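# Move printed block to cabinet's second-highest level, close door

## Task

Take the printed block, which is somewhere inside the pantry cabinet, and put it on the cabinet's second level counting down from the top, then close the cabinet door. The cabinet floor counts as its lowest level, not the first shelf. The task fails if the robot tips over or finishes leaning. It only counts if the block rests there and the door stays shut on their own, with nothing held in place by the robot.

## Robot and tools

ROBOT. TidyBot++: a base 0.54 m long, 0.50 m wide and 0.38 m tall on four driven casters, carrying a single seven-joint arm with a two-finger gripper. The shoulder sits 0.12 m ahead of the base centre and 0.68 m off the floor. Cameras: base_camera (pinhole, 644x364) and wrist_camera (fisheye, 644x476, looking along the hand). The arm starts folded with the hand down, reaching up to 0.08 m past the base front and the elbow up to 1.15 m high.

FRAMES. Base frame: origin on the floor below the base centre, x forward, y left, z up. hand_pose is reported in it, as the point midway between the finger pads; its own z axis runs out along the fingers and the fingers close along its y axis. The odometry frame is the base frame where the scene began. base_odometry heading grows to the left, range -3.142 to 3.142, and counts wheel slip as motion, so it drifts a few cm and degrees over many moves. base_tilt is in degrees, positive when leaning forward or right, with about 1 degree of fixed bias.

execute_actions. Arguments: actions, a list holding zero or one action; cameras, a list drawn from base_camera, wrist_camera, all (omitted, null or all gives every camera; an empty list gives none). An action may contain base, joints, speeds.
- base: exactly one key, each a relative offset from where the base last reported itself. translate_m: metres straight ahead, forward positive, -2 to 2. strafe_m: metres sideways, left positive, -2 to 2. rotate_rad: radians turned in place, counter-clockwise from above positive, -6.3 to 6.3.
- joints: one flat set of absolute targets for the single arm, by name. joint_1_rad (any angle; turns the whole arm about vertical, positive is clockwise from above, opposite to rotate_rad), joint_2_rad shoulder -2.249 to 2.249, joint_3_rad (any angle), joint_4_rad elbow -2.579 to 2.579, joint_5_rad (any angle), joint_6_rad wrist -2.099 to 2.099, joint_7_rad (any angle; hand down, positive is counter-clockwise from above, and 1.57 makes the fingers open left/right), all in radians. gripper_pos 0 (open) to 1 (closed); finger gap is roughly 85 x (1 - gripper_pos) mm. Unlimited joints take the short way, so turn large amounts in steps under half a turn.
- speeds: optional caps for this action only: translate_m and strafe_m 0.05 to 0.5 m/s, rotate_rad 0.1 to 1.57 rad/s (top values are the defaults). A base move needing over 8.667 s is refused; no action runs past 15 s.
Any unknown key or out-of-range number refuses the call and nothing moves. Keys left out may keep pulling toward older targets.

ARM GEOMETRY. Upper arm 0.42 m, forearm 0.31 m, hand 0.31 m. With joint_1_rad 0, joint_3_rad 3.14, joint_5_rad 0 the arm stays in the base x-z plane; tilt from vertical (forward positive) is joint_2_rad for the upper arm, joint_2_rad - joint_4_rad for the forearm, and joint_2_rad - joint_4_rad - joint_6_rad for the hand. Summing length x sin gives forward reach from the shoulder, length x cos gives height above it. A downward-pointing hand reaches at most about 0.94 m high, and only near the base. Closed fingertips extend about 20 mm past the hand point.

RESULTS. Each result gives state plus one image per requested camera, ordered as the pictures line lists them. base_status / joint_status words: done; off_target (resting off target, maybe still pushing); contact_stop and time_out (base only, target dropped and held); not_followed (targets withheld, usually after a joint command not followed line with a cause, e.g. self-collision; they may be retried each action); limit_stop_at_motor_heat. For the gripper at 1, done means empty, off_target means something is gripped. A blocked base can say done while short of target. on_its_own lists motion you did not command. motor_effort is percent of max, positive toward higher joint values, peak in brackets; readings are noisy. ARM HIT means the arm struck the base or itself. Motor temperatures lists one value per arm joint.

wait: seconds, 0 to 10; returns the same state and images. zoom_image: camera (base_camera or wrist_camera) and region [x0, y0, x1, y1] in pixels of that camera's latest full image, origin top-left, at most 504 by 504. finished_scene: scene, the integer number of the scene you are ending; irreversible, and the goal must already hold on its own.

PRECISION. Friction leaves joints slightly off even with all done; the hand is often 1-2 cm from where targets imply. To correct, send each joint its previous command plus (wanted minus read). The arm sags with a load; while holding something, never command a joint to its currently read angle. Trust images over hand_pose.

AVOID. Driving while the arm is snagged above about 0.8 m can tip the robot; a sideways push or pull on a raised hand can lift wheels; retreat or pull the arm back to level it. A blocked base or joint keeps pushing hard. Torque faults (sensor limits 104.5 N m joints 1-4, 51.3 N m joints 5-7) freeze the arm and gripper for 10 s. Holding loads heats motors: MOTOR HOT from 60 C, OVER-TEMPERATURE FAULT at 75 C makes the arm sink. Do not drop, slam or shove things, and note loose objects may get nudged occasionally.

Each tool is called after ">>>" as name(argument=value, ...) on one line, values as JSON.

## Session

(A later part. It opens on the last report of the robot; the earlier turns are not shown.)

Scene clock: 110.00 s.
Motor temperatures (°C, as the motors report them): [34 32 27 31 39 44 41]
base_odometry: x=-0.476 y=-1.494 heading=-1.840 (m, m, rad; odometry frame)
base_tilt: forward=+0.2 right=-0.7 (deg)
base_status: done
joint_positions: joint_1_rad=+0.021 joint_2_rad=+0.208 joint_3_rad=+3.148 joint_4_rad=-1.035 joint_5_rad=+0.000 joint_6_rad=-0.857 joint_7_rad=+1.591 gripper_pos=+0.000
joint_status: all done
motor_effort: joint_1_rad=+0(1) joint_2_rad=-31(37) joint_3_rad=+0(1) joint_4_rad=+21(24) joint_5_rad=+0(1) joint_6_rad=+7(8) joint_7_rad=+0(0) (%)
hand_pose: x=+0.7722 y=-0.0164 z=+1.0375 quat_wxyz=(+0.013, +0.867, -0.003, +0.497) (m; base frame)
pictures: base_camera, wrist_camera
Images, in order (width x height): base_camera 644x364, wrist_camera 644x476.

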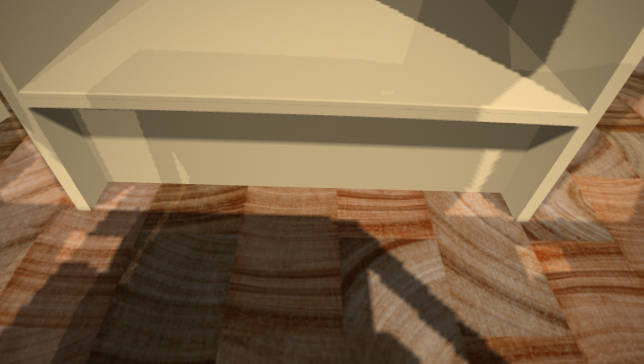

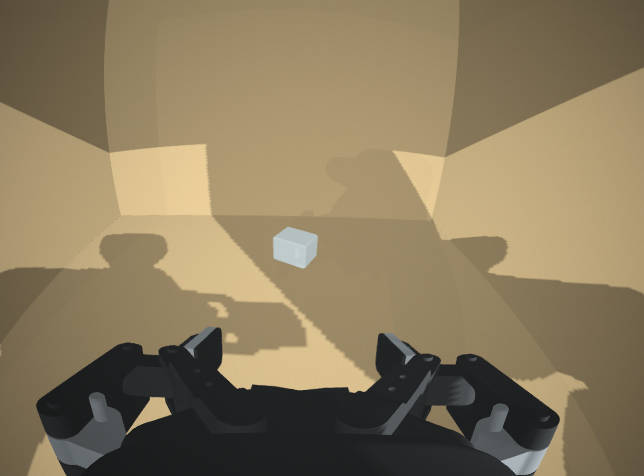

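>>> execute_actions(actions=[{"base":{"translate_m":0.1},"speeds":{"translate_m":0.2},"joints":{"joint_4_rad":-1.16,"joint_6_rad":-0.72}}], cameras=["wrist_camera"])

Scene clock: 116.07 s.
Motor temperatures (°C, as the motors report them): [34 32 27 31 39 44 41]
base_odometry: x=-0.502 y=-1.590 heading=-1.840 (m, m, rad; odometry frame)
base_tilt: forward=+0.1 right=-0.7 (deg)
base_status: done
joint_positions: joint_1_rad=+0.022 joint_2_rad=+0.209 joint_3_rad=+3.148 joint_4_rad=-1.147 joint_5_rad=+0.000 joint_6_rad=-0.757 joint_7_rad=+1.591 gripper_pos=+0.000
joint_status: all done
motor_effort: joint_1_rad=+0(1) joint_2_rad=-31(36) joint_3_rad=-1(0) joint_4_rad=+22(24) joint_5_rad=+0(0) joint_6_rad=+7(7) joint_7_rad=+0(0) (%)
hand_pose: x=+0.7798 y=-0.0169 z=+1.0000 quat_wxyz=(+0.013, +0.871, -0.003, +0.492) (m; base frame)
pictures: wrist_camera
Images, in order (width x height): wrist_camera 644x476.

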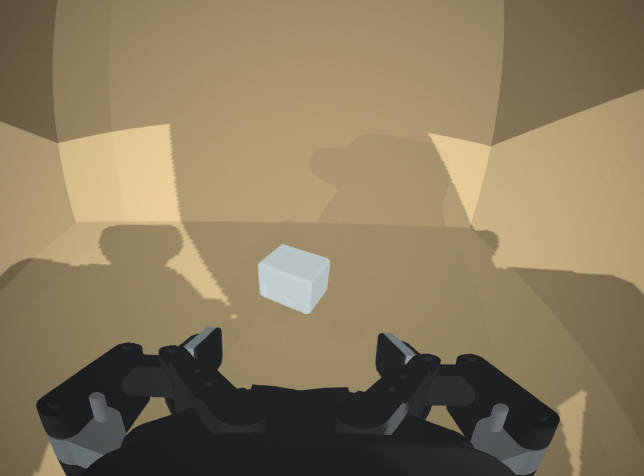

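>>> execute_actions(actions=[{"base":{"translate_m":0.065},"speeds":{"translate_m":0.1},"joints":{"joint_4_rad":-1.185,"joint_1_rad":0.0}}], cameras=["wrist_camera"])

Scene clock: 122.13 s.
Motor temperatures (°C, as the motors report them): [34 32 27 31 39 44 41]
base_odometry: x=-0.520 y=-1.653 heading=-1.840 (m, m, rad; odometry frame)
base_tilt: forward=+0.1 right=-0.7 (deg)
base_status: done
joint_positions: joint_1_rad=+0.008 joint_2_rad=+0.199 joint_3_rad=+3.148 joint_4_rad=-1.162 joint_5_rad=+0.000 joint_6_rad=-0.755 joint_7_rad=+1.591 gripper_pos=+0.000
joint_status: all done
motor_effort: joint_1_rad=+0(2) joint_2_rad=-30(32) joint_3_rad=+0(1) joint_4_rad=+21(23) joint_5_rad=+0(1) joint_6_rad=+6(7) joint_7_rad=+0(0) (%)
hand_pose: x=+0.7758 y=-0.0080 z=+0.9981 quat_wxyz=(+0.009, +0.871, +0.003, +0.490) (m; base frame)
pictures: wrist_camera
Images, in order (width x height): wrist_camera 644x476.

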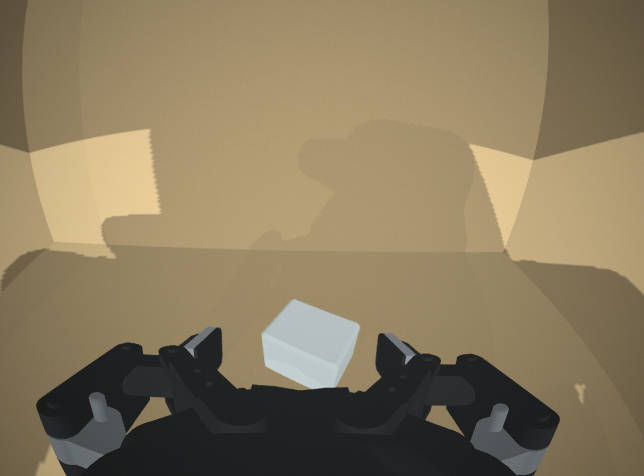

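>>> execute_actions(actions=[{"base":{"translate_m":0.015},"speeds":{"translate_m":0.1},"joints":{"joint_4_rad":-1.14}}], cameras=[])

>>> execute_actions(actions=[{"joints":{"gripper_pos":1}}], cameras=["wrist_camera"])

Scene clock: 125.67 s.
Motor temperatures (°C, as the motors report them): [34 32 27 31 39 44 41]
base_odometry: x=-0.524 y=-1.668 heading=-1.840 (m, m, rad; odometry frame)
base_tilt: forward=+0.1 right=-0.6 (deg)
base_status: done
joint_positions: joint_1_rad=+0.008 joint_2_rad=+0.206 joint_3_rad=+3.148 joint_4_rad=-1.146 joint_5_rad=+0.000 joint_6_rad=-0.755 joint_7_rad=+1.591 gripper_pos=+0.000
joint_status: all done
motor_effort: joint_1_rad=-1(1) joint_2_rad=-31(35) joint_3_rad=-2(1) joint_4_rad=+22(23) joint_5_rad=+0(0) joint_6_rad=+7(7) joint_7_rad=+0(0) (%)
hand_pose: x=+0.7795 y=-0.0080 z=+1.0032 quat_wxyz=(+0.009, +0.869, +0.003, +0.495) (m; base frame)
pictures: none
No camera images: the call's "cameras" was empty. Leave "cameras" out to get every camera's image.

Scene clock: 126.77 s.
Motor temperatures (°C, as the motors report them): [34 32 27 31 39 44 41]
base_odometry: x=-0.524 y=-1.668 heading=-1.840 (m, m, rad; odometry frame)
base_tilt: forward=+0.1 right=-0.7 (deg)
base_status: not commanded
joint_positions: joint_1_rad=+0.008 joint_2_rad=+0.205 joint_3_rad=+3.148 joint_4_rad=-1.145 joint_5_rad=+0.000 joint_6_rad=-0.754 joint_7_rad=+1.591 gripper_pos=+0.533
joint_status: gripper_pos off_target (ended at +0.533, target +1.000)
motor_effort: joint_1_rad=+0(0) joint_2_rad=-31(32) joint_3_rad=+0(1) joint_4_rad=+22(23) joint_5_rad=+0(0) joint_6_rad=+7(7) joint_7_rad=+0(0) (%)
hand_pose: x=+0.7792 y=-0.0080 z=+1.0044 quat_wxyz=(+0.009, +0.868, +0.003, +0.496) (m; base frame)
pictures: wrist_camera
Images, in order (width x height): wrist_camera 644x476.

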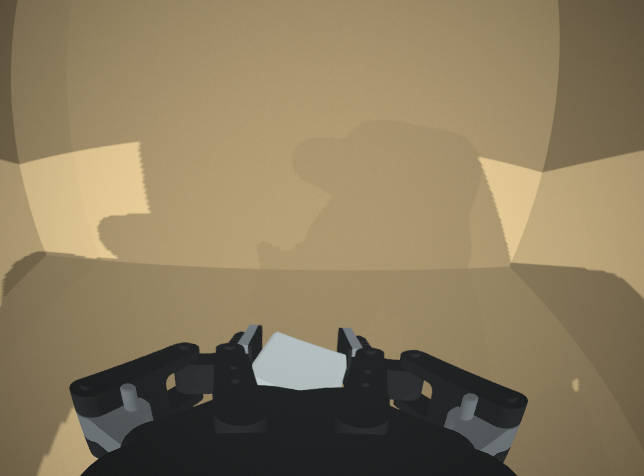

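>>> execute_actions(actions=[{"joints":{"gripper_pos":0.3,"joint_4_rad":-1.18},"base":{"translate_m":-0.01}}], cameras=["wrist_camera"])

>>> execute_actions(actions=[{"joints":{"gripper_pos":1}}], cameras=["wrist_camera"])

Scene clock: 134.07 s.
Motor temperatures (°C, as the motors report them): [34 32 27 31 39 44 41]
base_odometry: x=-0.521 y=-1.658 heading=-1.840 (m, m, rad; odometry frame)
base_tilt: forward=+0.1 right=-0.7 (deg)
base_status: done
joint_positions: joint_1_rad=+0.008 joint_2_rad=+0.193 joint_3_rad=+3.148 joint_4_rad=-1.163 joint_5_rad=+0.000 joint_6_rad=-0.753 joint_7_rad=+1.591 gripper_pos=+0.300
joint_status: all done
motor_effort: joint_1_rad=+0(0) joint_2_rad=-30(34) joint_3_rad=+1(1) joint_4_rad=+22(22) joint_5_rad=+0(1) joint_6_rad=+7(7) joint_7_rad=+0(0) (%)
hand_pose: x=+0.7743 y=-0.0080 z=+1.0021 quat_wxyz=(+0.009, +0.870, +0.003, +0.494) (m; base frame)
pictures: wrist_camera
Images, in order (width x height): wrist_camera 644x476.

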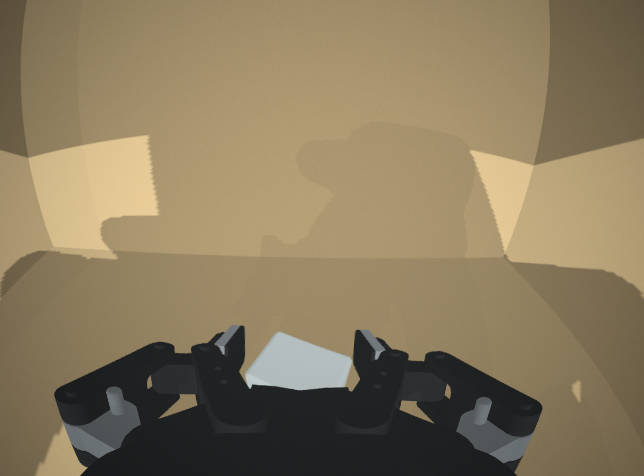

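Scene clock: 135.00 s.
Motor temperatures (°C, as the motors report them): [34 32 27 31 39 44 41]
base_odometry: x=-0.521 y=-1.658 heading=-1.840 (m, m, rad; odometry frame)
base_tilt: forward=+0.1 right=-0.7 (deg)
base_status: not commanded
joint_positions: joint_1_rad=+0.008 joint_2_rad=+0.191 joint_3_rad=+3.148 joint_4_rad=-1.163 joint_5_rad=+0.000 joint_6_rad=-0.752 joint_7_rad=+1.591 gripper_pos=+0.532
joint_status: gripper_pos off_target (ended at +0.532, target +1.000)
motor_effort: joint_1_rad=+1(0) joint_2_rad=-28(30) joint_3_rad=+0(1) joint_4_rad=+21(22) joint_5_rad=+0(0) joint_6_rad=+6(7) joint_7_rad=+0(0) (%)
hand_pose: x=+0.7736 y=-0.0080 z=+1.0039 quat_wxyz=(+0.009, +0.869, +0.002, +0.495) (m; base frame)
pictures: wrist_camera
Images, in order (width x height): wrist_camera 644x476.

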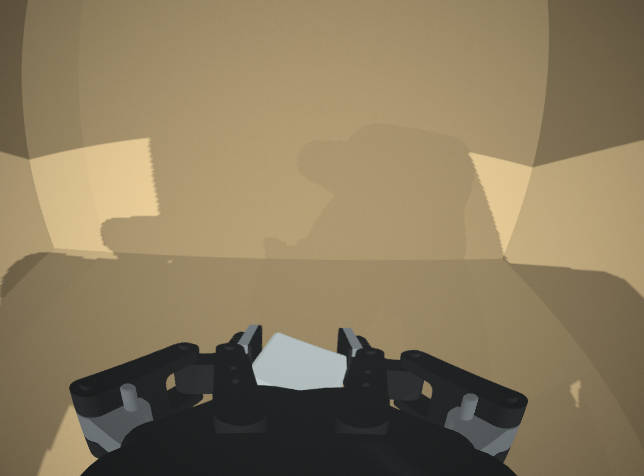

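>>> execute_actions(actions=[{"joints":{"gripper_pos":0.3,"joint_4_rad":-1.15}}], cameras=[])

>>> execute_actions(actions=[{"base":{"translate_m":-0.022}}], cameras=["wrist_camera"])

>>> execute_actions(actions=[{"joints":{"gripper_pos":1}}], cameras=["wrist_camera"])

Scene clock: 140.07 s.
Motor temperatures (°C, as the motors report them): [34 32 27 31 39 44 41]
base_odometry: x=-0.521 y=-1.658 heading=-1.840 (m, m, rad; odometry frame)
base_tilt: forward=+0.1 right=-0.7 (deg)
base_status: not commanded
joint_positions: joint_1_rad=+0.008 joint_2_rad=+0.193 joint_3_rad=+3.148 joint_4_rad=-1.158 joint_5_rad=+0.000 joint_6_rad=-0.752 joint_7_rad=+1.591 gripper_pos=+0.300
joint_status: all done
motor_effort: joint_1_rad=+0(0) joint_2_rad=-31(32) joint_3_rad=+0(0) joint_4_rad=+23(23) joint_5_rad=+0(1) joint_6_rad=+7(7) joint_7_rad=+0(0) (%)
hand_pose: x=+0.7748 y=-0.0080 z=+1.0054 quat_wxyz=(+0.009, +0.868, +0.003, +0.496) (m; base frame)
pictures: none
No camera images: the call's "cameras" was empty. Leave "cameras" out to get every camera's image.

Scene clock: 140.90 s.
Motor temperatures (°C, as the motors report them): [34 32 27 31 39 44 41]
base_odometry: x=-0.515 y=-1.637 heading=-1.840 (m, m, rad; odometry frame)
base_tilt: forward=+0.1 right=-0.7 (deg)
base_status: done
joint_positions: joint_1_rad=+0.008 joint_2_rad=+0.193 joint_3_rad=+3.148 joint_4_rad=-1.158 joint_5_rad=+0.000 joint_6_rad=-0.752 joint_7_rad=+1.591 gripper_pos=+0.300
joint_status: not commanded
motor_effort: joint_1_rad=+0(0) joint_2_rad=-31(34) joint_3_rad=-1(0) joint_4_rad=+23(23) joint_5_rad=-1(1) joint_6_rad=+7(8) joint_7_rad=-1(0) (%)
hand_pose: x=+0.7749 y=-0.0080 z=+1.0051 quat_wxyz=(+0.009, +0.868, +0.003, +0.496) (m; base frame)
pictures: wrist_camera
Images, in order (width x height): wrist_camera 644x476.

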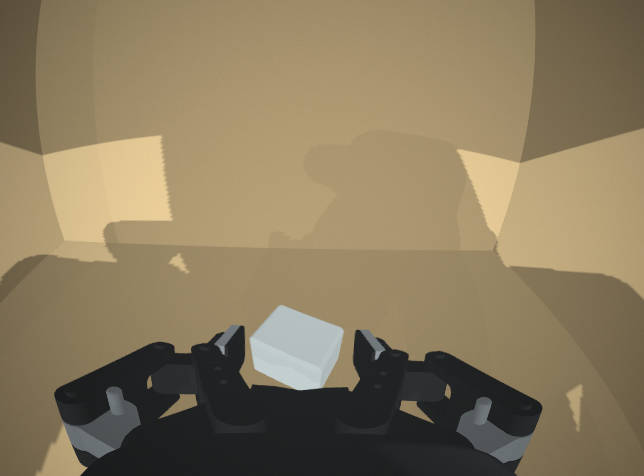

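Scene clock: 141.83 s.
Motor temperatures (°C, as the motors report them): [34 32 27 31 39 44 41]
base_odometry: x=-0.515 y=-1.637 heading=-1.840 (m, m, rad; odometry frame)
base_tilt: forward=+0.2 right=-0.7 (deg)
base_status: not commanded
joint_positions: joint_1_rad=+0.008 joint_2_rad=+0.194 joint_3_rad=+3.148 joint_4_rad=-1.157 joint_5_rad=+0.000 joint_6_rad=-0.752 joint_7_rad=+1.591 gripper_pos=+0.529
joint_status: gripper_pos off_target (ended at +0.529, target +1.000)
motor_effort: joint_1_rad=+0(0) joint_2_rad=-30(32) joint_3_rad=-1(1) joint_4_rad=+22(23) joint_5_rad=-1(1) joint_6_rad=+7(7) joint_7_rad=-1(1) (%)
hand_pose: x=+0.7750 y=-0.0080 z=+1.0057 quat_wxyz=(+0.009, +0.868, +0.003, +0.496) (m; base frame)
pictures: wrist_camera
Images, in order (width x height): wrist_camera 644x476.

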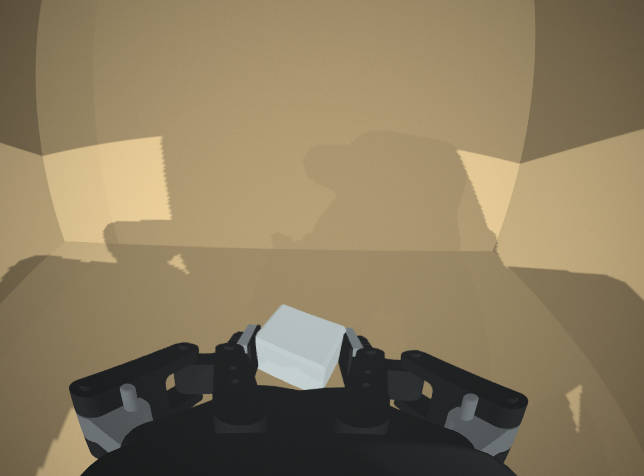

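>>> execute_actions(actions=[{"base":{"translate_m":-0.52},"speeds":{"translate_m":0.35},"joints":{"joint_4_rad":-1.07}}], cameras=["wrist_camera"])

>>> execute_actions(actions=[{"joints":{"joint_2_rad":0.5,"joint_4_rad":-2.09,"joint_6_rad":0.5}}], cameras=["wrist_camera"])

Scene clock: 149.73 s.
Motor temperatures (°C, as the motors report them): [34 33 27 31 39 44 41]
base_odometry: x=-0.377 y=-1.135 heading=-1.840 (m, m, rad; odometry frame)
base_tilt: forward=+0.1 right=-0.7 (deg)
base_status: done
joint_positions: joint_1_rad=+0.008 joint_2_rad=+0.200 joint_3_rad=+3.148 joint_4_rad=-1.083 joint_5_rad=+0.001 joint_6_rad=-0.752 joint_7_rad=+1.591 gripper_pos=+0.529
joint_status: all done
motor_effort: joint_1_rad=-1(2) joint_2_rad=-30(35) joint_3_rad=+0(1) joint_4_rad=+22(24) joint_5_rad=+0(1) joint_6_rad=+8(8) joint_7_rad=+0(0) (%)
hand_pose: x=+0.7823 y=-0.0079 z=+1.0442 quat_wxyz=(+0.010, +0.851, +0.003, +0.526) (m; base frame)
pictures: wrist_camera
Images, in order (width x height): wrist_camera 644x476.

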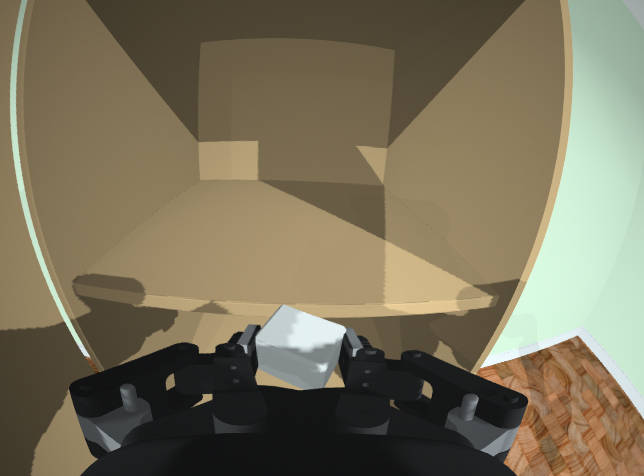

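Scene clock: 152.03 s.
Motor temperatures (°C, as the motors report them): [34 33 27 31 39 44 41]
base_odometry: x=-0.377 y=-1.135 heading=-1.840 (m, m, rad; odometry frame)
base_tilt: forward=+0.1 right=-0.7 (deg)
base_status: not commanded
joint_positions: joint_1_rad=+0.008 joint_2_rad=+0.486 joint_3_rad=+3.148 joint_4_rad=-2.076 joint_5_rad=+0.001 joint_6_rad=+0.455 joint_7_rad=+1.591 gripper_pos=+0.529
joint_status: all done
motor_effort: joint_1_rad=+1(0) joint_2_rad=-34(39) joint_3_rad=-1(1) joint_4_rad=+15(22) joint_5_rad=-1(0) joint_6_rad=+7(8) joint_7_rad=-1(0) (%)
hand_pose: x=+0.7555 y=-0.0075 z=+0.6321 quat_wxyz=(+0.010, +0.869, +0.004, +0.495) (m; base frame)
pictures: wrist_camera
Images, in order (width x height): wrist_camera 644x476.

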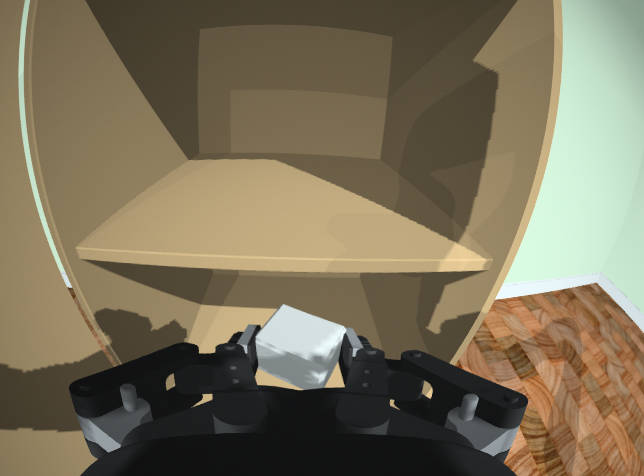

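>>> execute_actions(actions=[{"base":{"translate_m":0.33},"speeds":{"translate_m":0.3}}], cameras=[])

>>> execute_actions(actions=[{"joints":{"joint_2_rad":0.55}}], cameras=["wrist_camera"])

Scene clock: 156.90 s.
Motor temperatures (°C, as the motors report them): [34 33 27 31 39 44 41]
base_odometry: x=-0.465 y=-1.454 heading=-1.840 (m, m, rad; odometry frame)
base_tilt: forward=+0.2 right=-0.7 (deg)
base_status: done
joint_positions: joint_1_rad=+0.008 joint_2_rad=+0.491 joint_3_rad=+3.148 joint_4_rad=-2.081 joint_5_rad=+0.001 joint_6_rad=+0.456 joint_7_rad=+1.591 gripper_pos=+0.529
joint_status: not commanded
motor_effort: joint_1_rad=+0(2) joint_2_rad=-35(36) joint_3_rad=+0(1) joint_4_rad=+15(16) joint_5_rad=-1(0) joint_6_rad=+7(8) joint_7_rad=+0(0) (%)
hand_pose: x=+0.7531 y=-0.0074 z=+0.6264 quat_wxyz=(+0.010, +0.871, +0.004, +0.490) (m; base frame)
pictures: none
No camera images: the call's "cameras" was empty. Leave "cameras" out to get every camera's image.

Scene clock: 157.63 s.
Motor temperatures (°C, as the motors report them): [34 33 27 31 39 44 41]
base_odometry: x=-0.465 y=-1.453 heading=-1.840 (m, m, rad; odometry frame)
base_tilt: forward=+0.1 right=-0.7 (deg)
base_status: not commanded
joint_positions: joint_1_rad=+0.008 joint_2_rad=+0.511 joint_3_rad=+3.148 joint_4_rad=-2.080 joint_5_rad=+0.001 joint_6_rad=+0.472 joint_7_rad=+1.591 gripper_pos=+0.529
joint_status: all done
motor_effort: joint_1_rad=+0(0) joint_2_rad=-30(34) joint_3_rad=-1(1) joint_4_rad=+12(14) joint_5_rad=-1(0) joint_6_rad=+5(7) joint_7_rad=+0(0) (%)
hand_pose: x=+0.7550 y=-0.0074 z=+0.6186 quat_wxyz=(+0.010, +0.872, +0.004, +0.489) (m; base frame)
pictures: wrist_camera
Images, in order (width x height): wrist_camera 644x476.

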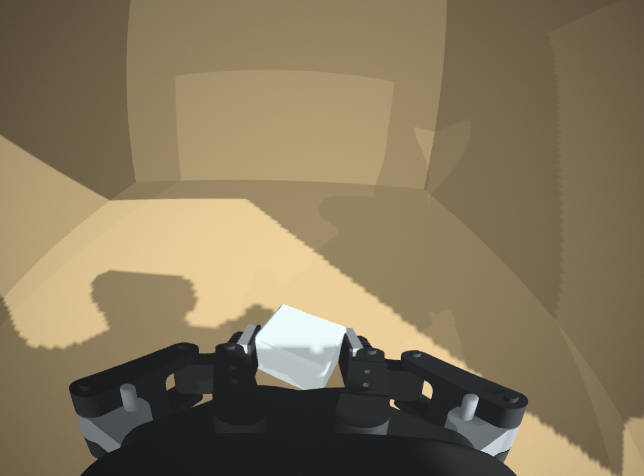

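>>> execute_actions(actions=[{"joints":{"joint_2_rad":0.51,"gripper_pos":0.2}}], cameras=[])

>>> execute_actions(actions=[{"base":{"translate_m":-0.66},"joints":{"joint_2_rad":0.0,"joint_4_rad":-2.5,"joint_6_rad":0.3}}], cameras=["wrist_camera"])

>>> execute_actions(actions=[{"base":{"strafe_m":0.62},"joints":{"gripper_pos":1}}], cameras=[])

>>> execute_actions(actions=[{"joints":{"joint_2_rad":1.21,"joint_4_rad":-1.84,"joint_6_rad":1.51}}])

Scene clock: 165.53 s.
Motor temperatures (°C, as the motors report them): [34 33 27 31 39 44 41]
base_odometry: x=-0.465 y=-1.453 heading=-1.840 (m, m, rad; odometry frame)
base_tilt: forward=+0.2 right=-0.7 (deg)
base_status: not commanded
joint_positions: joint_1_rad=+0.008 joint_2_rad=+0.510 joint_3_rad=+3.148 joint_4_rad=-2.081 joint_5_rad=+0.001 joint_6_rad=+0.472 joint_7_rad=+1.591 gripper_pos=+0.200
joint_status: all done
motor_effort: joint_1_rad=+0(0) joint_2_rad=-34(36) joint_3_rad=+1(0) joint_4_rad=+14(14) joint_5_rad=-1(1) joint_6_rad=+7(7) joint_7_rad=+0(0) (%)
hand_pose: x=+0.7546 y=-0.0074 z=+0.6189 quat_wxyz=(+0.010, +0.872, +0.004, +0.489) (m; base frame)
pictures: none
No camera images: the call's "cameras" was empty. Leave "cameras" out to get every camera's image.

Scene clock: 168.30 s.
Motor temperatures (°C, as the motors report them): [34 33 27 31 39 44 41]
base_odometry: x=-0.289 y=-0.817 heading=-1.840 (m, m, rad; odometry frame)
base_tilt: forward=+0.1 right=-0.7 (deg)
base_status: done
joint_positions: joint_1_rad=+0.007 joint_2_rad=+0.006 joint_3_rad=+3.148 joint_4_rad=-2.489 joint_5_rad=+0.001 joint_6_rad=+0.343 joint_7_rad=+1.591 gripper_pos=+0.200
joint_status: all done
motor_effort: joint_1_rad=-1(4) joint_2_rad=-16(37) joint_3_rad=+0(2) joint_4_rad=+16(17) joint_5_rad=-1(0) joint_6_rad=+7(7) joint_7_rad=-1(0) (%)
hand_pose: x=+0.5710 y=-0.0049 z=+0.6803 quat_wxyz=(+0.008, +0.880, +0.003, +0.474) (m; base frame)
pictures: wrist_camera
Images, in order (width x height): wrist_camera 644x476.

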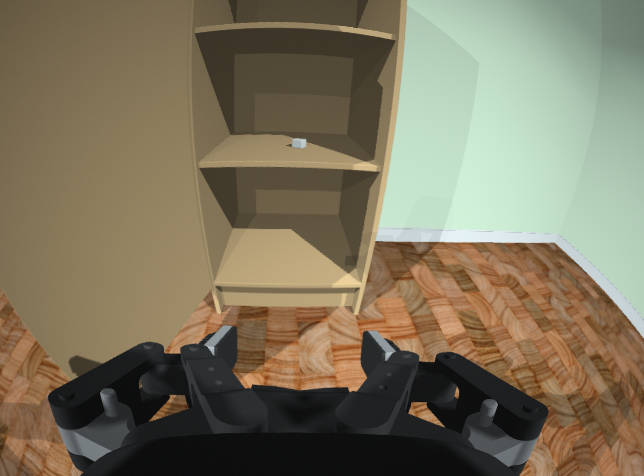

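Scene clock: 170.90 s.
Motor temperatures (°C, as the motors report them): [34 33 27 31 39 44 41]
base_odometry: x=+0.309 y=-0.982 heading=-1.840 (m, m, rad; odometry frame)
base_tilt: forward=+0.1 right=-0.7 (deg)
base_status: done
joint_positions: joint_1_rad=+0.007 joint_2_rad=+0.006 joint_3_rad=+3.148 joint_4_rad=-2.489 joint_5_rad=+0.001 joint_6_rad=+0.343 joint_7_rad=+1.591 gripper_pos=+0.999
joint_status: all done
motor_effort: joint_1_rad=+0(1) joint_2_rad=-16(17) joint_3_rad=+0(2) joint_4_rad=+15(16) joint_5_rad=+0(0) joint_6_rad=+7(7) joint_7_rad=+0(0) (%)
hand_pose: x=+0.5710 y=-0.0049 z=+0.6803 quat_wxyz=(+0.008, +0.880, +0.003, +0.474) (m; base frame)
pictures: none
No camera images: the call's "cameras" was empty. Leave "cameras" out to get every camera's image.

Scene clock: 173.40 s.
Motor temperatures (°C, as the motors report them): [34 33 27 31 39 44 41]
base_odometry: x=+0.309 y=-0.982 heading=-1.840 (m, m, rad; odometry frame)
base_tilt: forward=+0.2 right=-0.7 (deg)
base_status: not commanded
joint_positions: joint_1_rad=+0.007 joint_2_rad=+1.204 joint_3_rad=+3.148 joint_4_rad=-1.858 joint_5_rad=+0.001 joint_6_rad=+1.465 joint_7_rad=+1.591 gripper_pos=+0.999
joint_status: all done
motor_effort: joint_1_rad=+0(0) joint_2_rad=-46(47) joint_3_rad=-1(1) joint_4_rad=+7(16) joint_5_rad=-1(1) joint_6_rad=+8(10) joint_7_rad=+0(0) (%)
hand_pose: x=+0.8481 y=-0.0066 z=+0.5113 quat_wxyz=(+0.012, +0.716, +0.006, +0.698) (m; base frame)
pictures: base_camera, wrist_camera
Images, in order (width x height): base_camera 644x364, wrist_camera 644x476.

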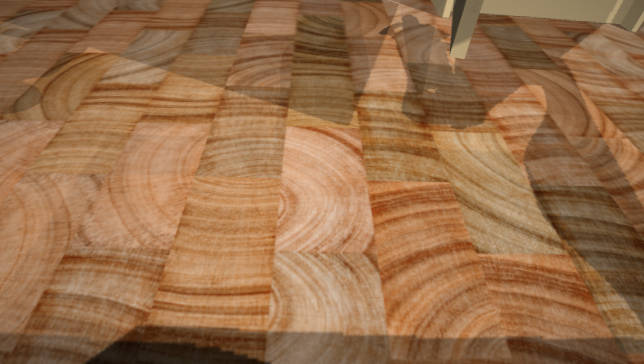

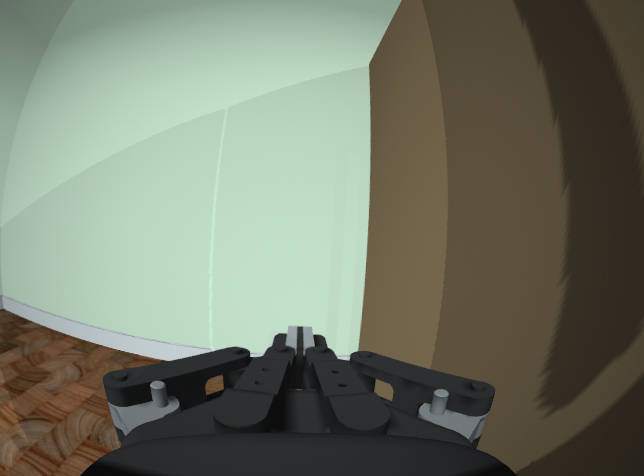

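>>> execute_actions(actions=[{"base":{"strafe_m":-0.68},"speeds":{"strafe_m":0.15}}])

>>> execute_actions(actions=[{"base":{"translate_m":0.29},"speeds":{"translate_m":0.1}}])

Scene clock: 187.13 s.
Motor temperatures (°C, as the motors report them): [34 33 27 31 39 44 41]
base_odometry: x=-0.347 y=-0.801 heading=-1.840 (m, m, rad; odometry frame)
base_tilt: forward=+0.1 right=-0.7 (deg)
base_status: done
joint_positions: joint_1_rad=-0.001 joint_2_rad=+1.204 joint_3_rad=+3.145 joint_4_rad=-1.855 joint_5_rad=+0.009 joint_6_rad=+1.466 joint_7_rad=+1.591 gripper_pos=+0.999
joint_status: not commanded
motor_effort: joint_1_rad=+1(8) joint_2_rad=-45(47) joint_3_rad=-1(7) joint_4_rad=+7(8) joint_5_rad=-1(3) joint_6_rad=+8(8) joint_7_rad=+0(0) (%)
hand_pose: x=+0.8488 y=+0.0033 z=+0.5122 quat_wxyz=(+0.005, +0.715, +0.012, +0.699) (m; base frame)
pictures: base_camera, wrist_camera
Images, in order (width x height): base_camera 644x364, wrist_camera 644x476.

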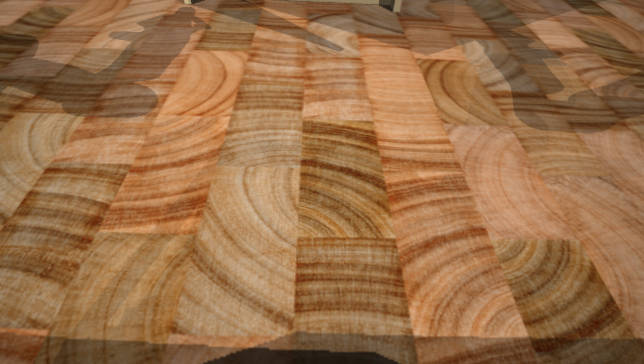

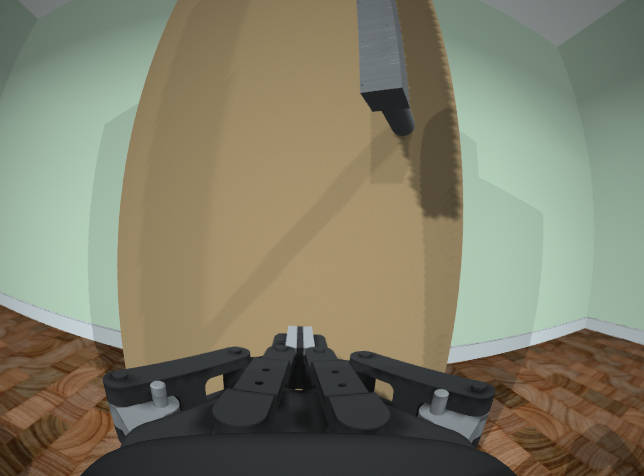

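Scene clock: 190.60 s.
Motor temperatures (°C, as the motors report them): [34 33 27 31 39 44 41]
base_odometry: x=-0.424 y=-1.081 heading=-1.840 (m, m, rad; odometry frame)
base_tilt: forward=+0.2 right=-0.7 (deg)
base_status: done
joint_positions: joint_1_rad=-0.001 joint_2_rad=+1.204 joint_3_rad=+3.145 joint_4_rad=-1.851 joint_5_rad=+0.009 joint_6_rad=+1.466 joint_7_rad=+1.591 gripper_pos=+0.999
joint_status: not commanded
motor_effort: joint_1_rad=+0(1) joint_2_rad=-46(46) joint_3_rad=-2(1) joint_4_rad=+7(8) joint_5_rad=+0(1) joint_6_rad=+8(9) joint_7_rad=-1(0) (%)
hand_pose: x=+0.8501 y=+0.0033 z=+0.5137 quat_wxyz=(+0.005, +0.713, +0.012, +0.701) (m; base frame)
pictures: base_camera, wrist_camera
Images, in order (width x height): base_camera 644x364, wrist_camera 644x476.

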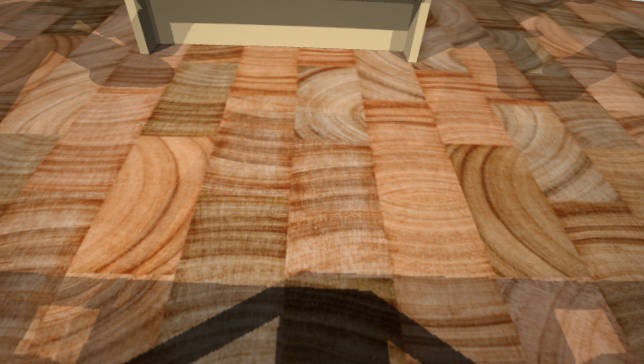

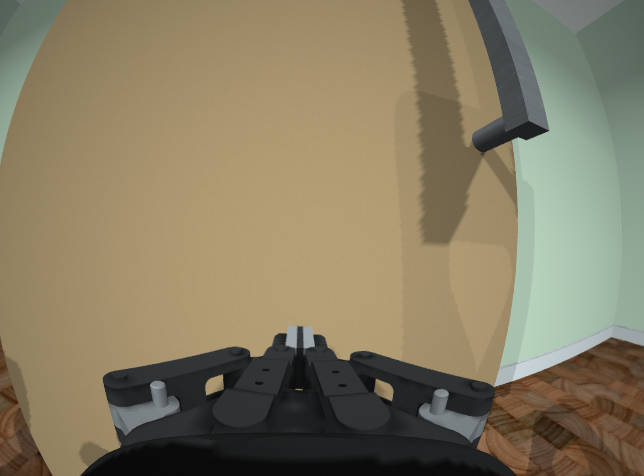

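Confirm with a small push.

>>> execute_actions(actions=[{"base":{"translate_m":0.05},"speeds":{"translate_m":0.05}}])

Scene clock: 194.43 s.
Motor temperatures (°C, as the motors report them): [34 33 27 31 39 44 41]
base_odometry: x=-0.438 y=-1.128 heading=-1.840 (m, m, rad; odometry frame)
base_tilt: forward=+0.1 right=-0.7 (deg)
base_status: done
joint_positions: joint_1_rad=-0.001 joint_2_rad=+1.206 joint_3_rad=+3.145 joint_4_rad=-1.910 joint_5_rad=+0.009 joint_6_rad=+1.517 joint_7_rad=+1.591 gripper_pos=+0.999
joint_status: not commanded
motor_effort: joint_1_rad=-2(2) joint_2_rad=-43(48) joint_3_rad=-2(1) joint_4_rad=+20(22) joint_5_rad=+1(1) joint_6_rad=+2(9) joint_7_rad=+0(0) (%)
hand_pose: x=+0.8314 y=+0.0033 z=+0.5090 quat_wxyz=(+0.005, +0.717, +0.011, +0.697) (m; base frame)
pictures: base_camera, wrist_camera
Images, in order (width x height): base_camera 644x364, wrist_camera 644x476.

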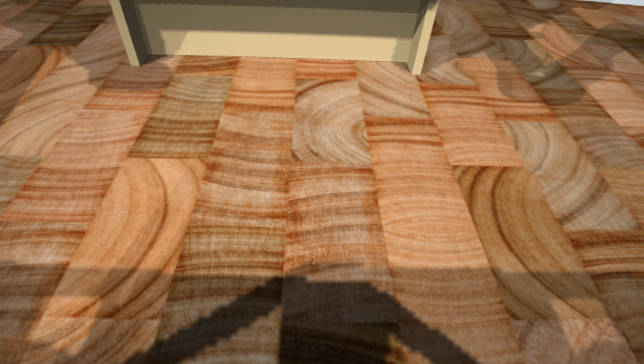

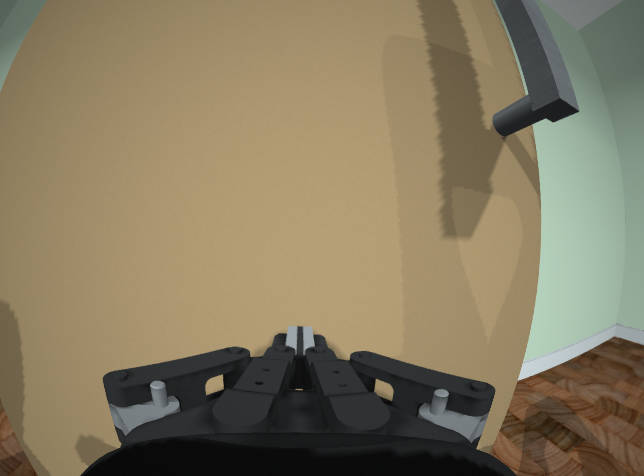

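>>> execute_actions(actions=[{"base":{"translate_m":-0.06}}], cameras=[])

>>> finished_scene(scene=1)

Scene clock: 199.60 s.
Motor temperatures (°C, as the motors report them): [34 33 27 31 39 44 41]
base_odometry: x=-0.422 y=-1.070 heading=-1.840 (m, m, rad; odometry frame)
base_tilt: forward=+0.2 right=-0.7 (deg)
base_status: done
joint_positions: joint_1_rad=-0.001 joint_2_rad=+1.210 joint_3_rad=+3.145 joint_4_rad=-1.840 joint_5_rad=+0.009 joint_6_rad=+1.517 joint_7_rad=+1.591 gripper_pos=+0.999
joint_status: not commanded
motor_effort: joint_1_rad=+0(1) joint_2_rad=-45(48) joint_3_rad=-1(2) joint_4_rad=+7(18) joint_5_rad=+0(1) joint_6_rad=+8(9) joint_7_rad=+0(0) (%)
hand_pose: x=+0.8526 y=+0.0034 z=+0.5288 quat_wxyz=(+0.005, +0.694, +0.011, +0.720) (m; base frame)
pictures: none
No camera images: the call's "cameras" was empty. Leave "cameras" out to get every camera's image.

The scene is finished: the task was done.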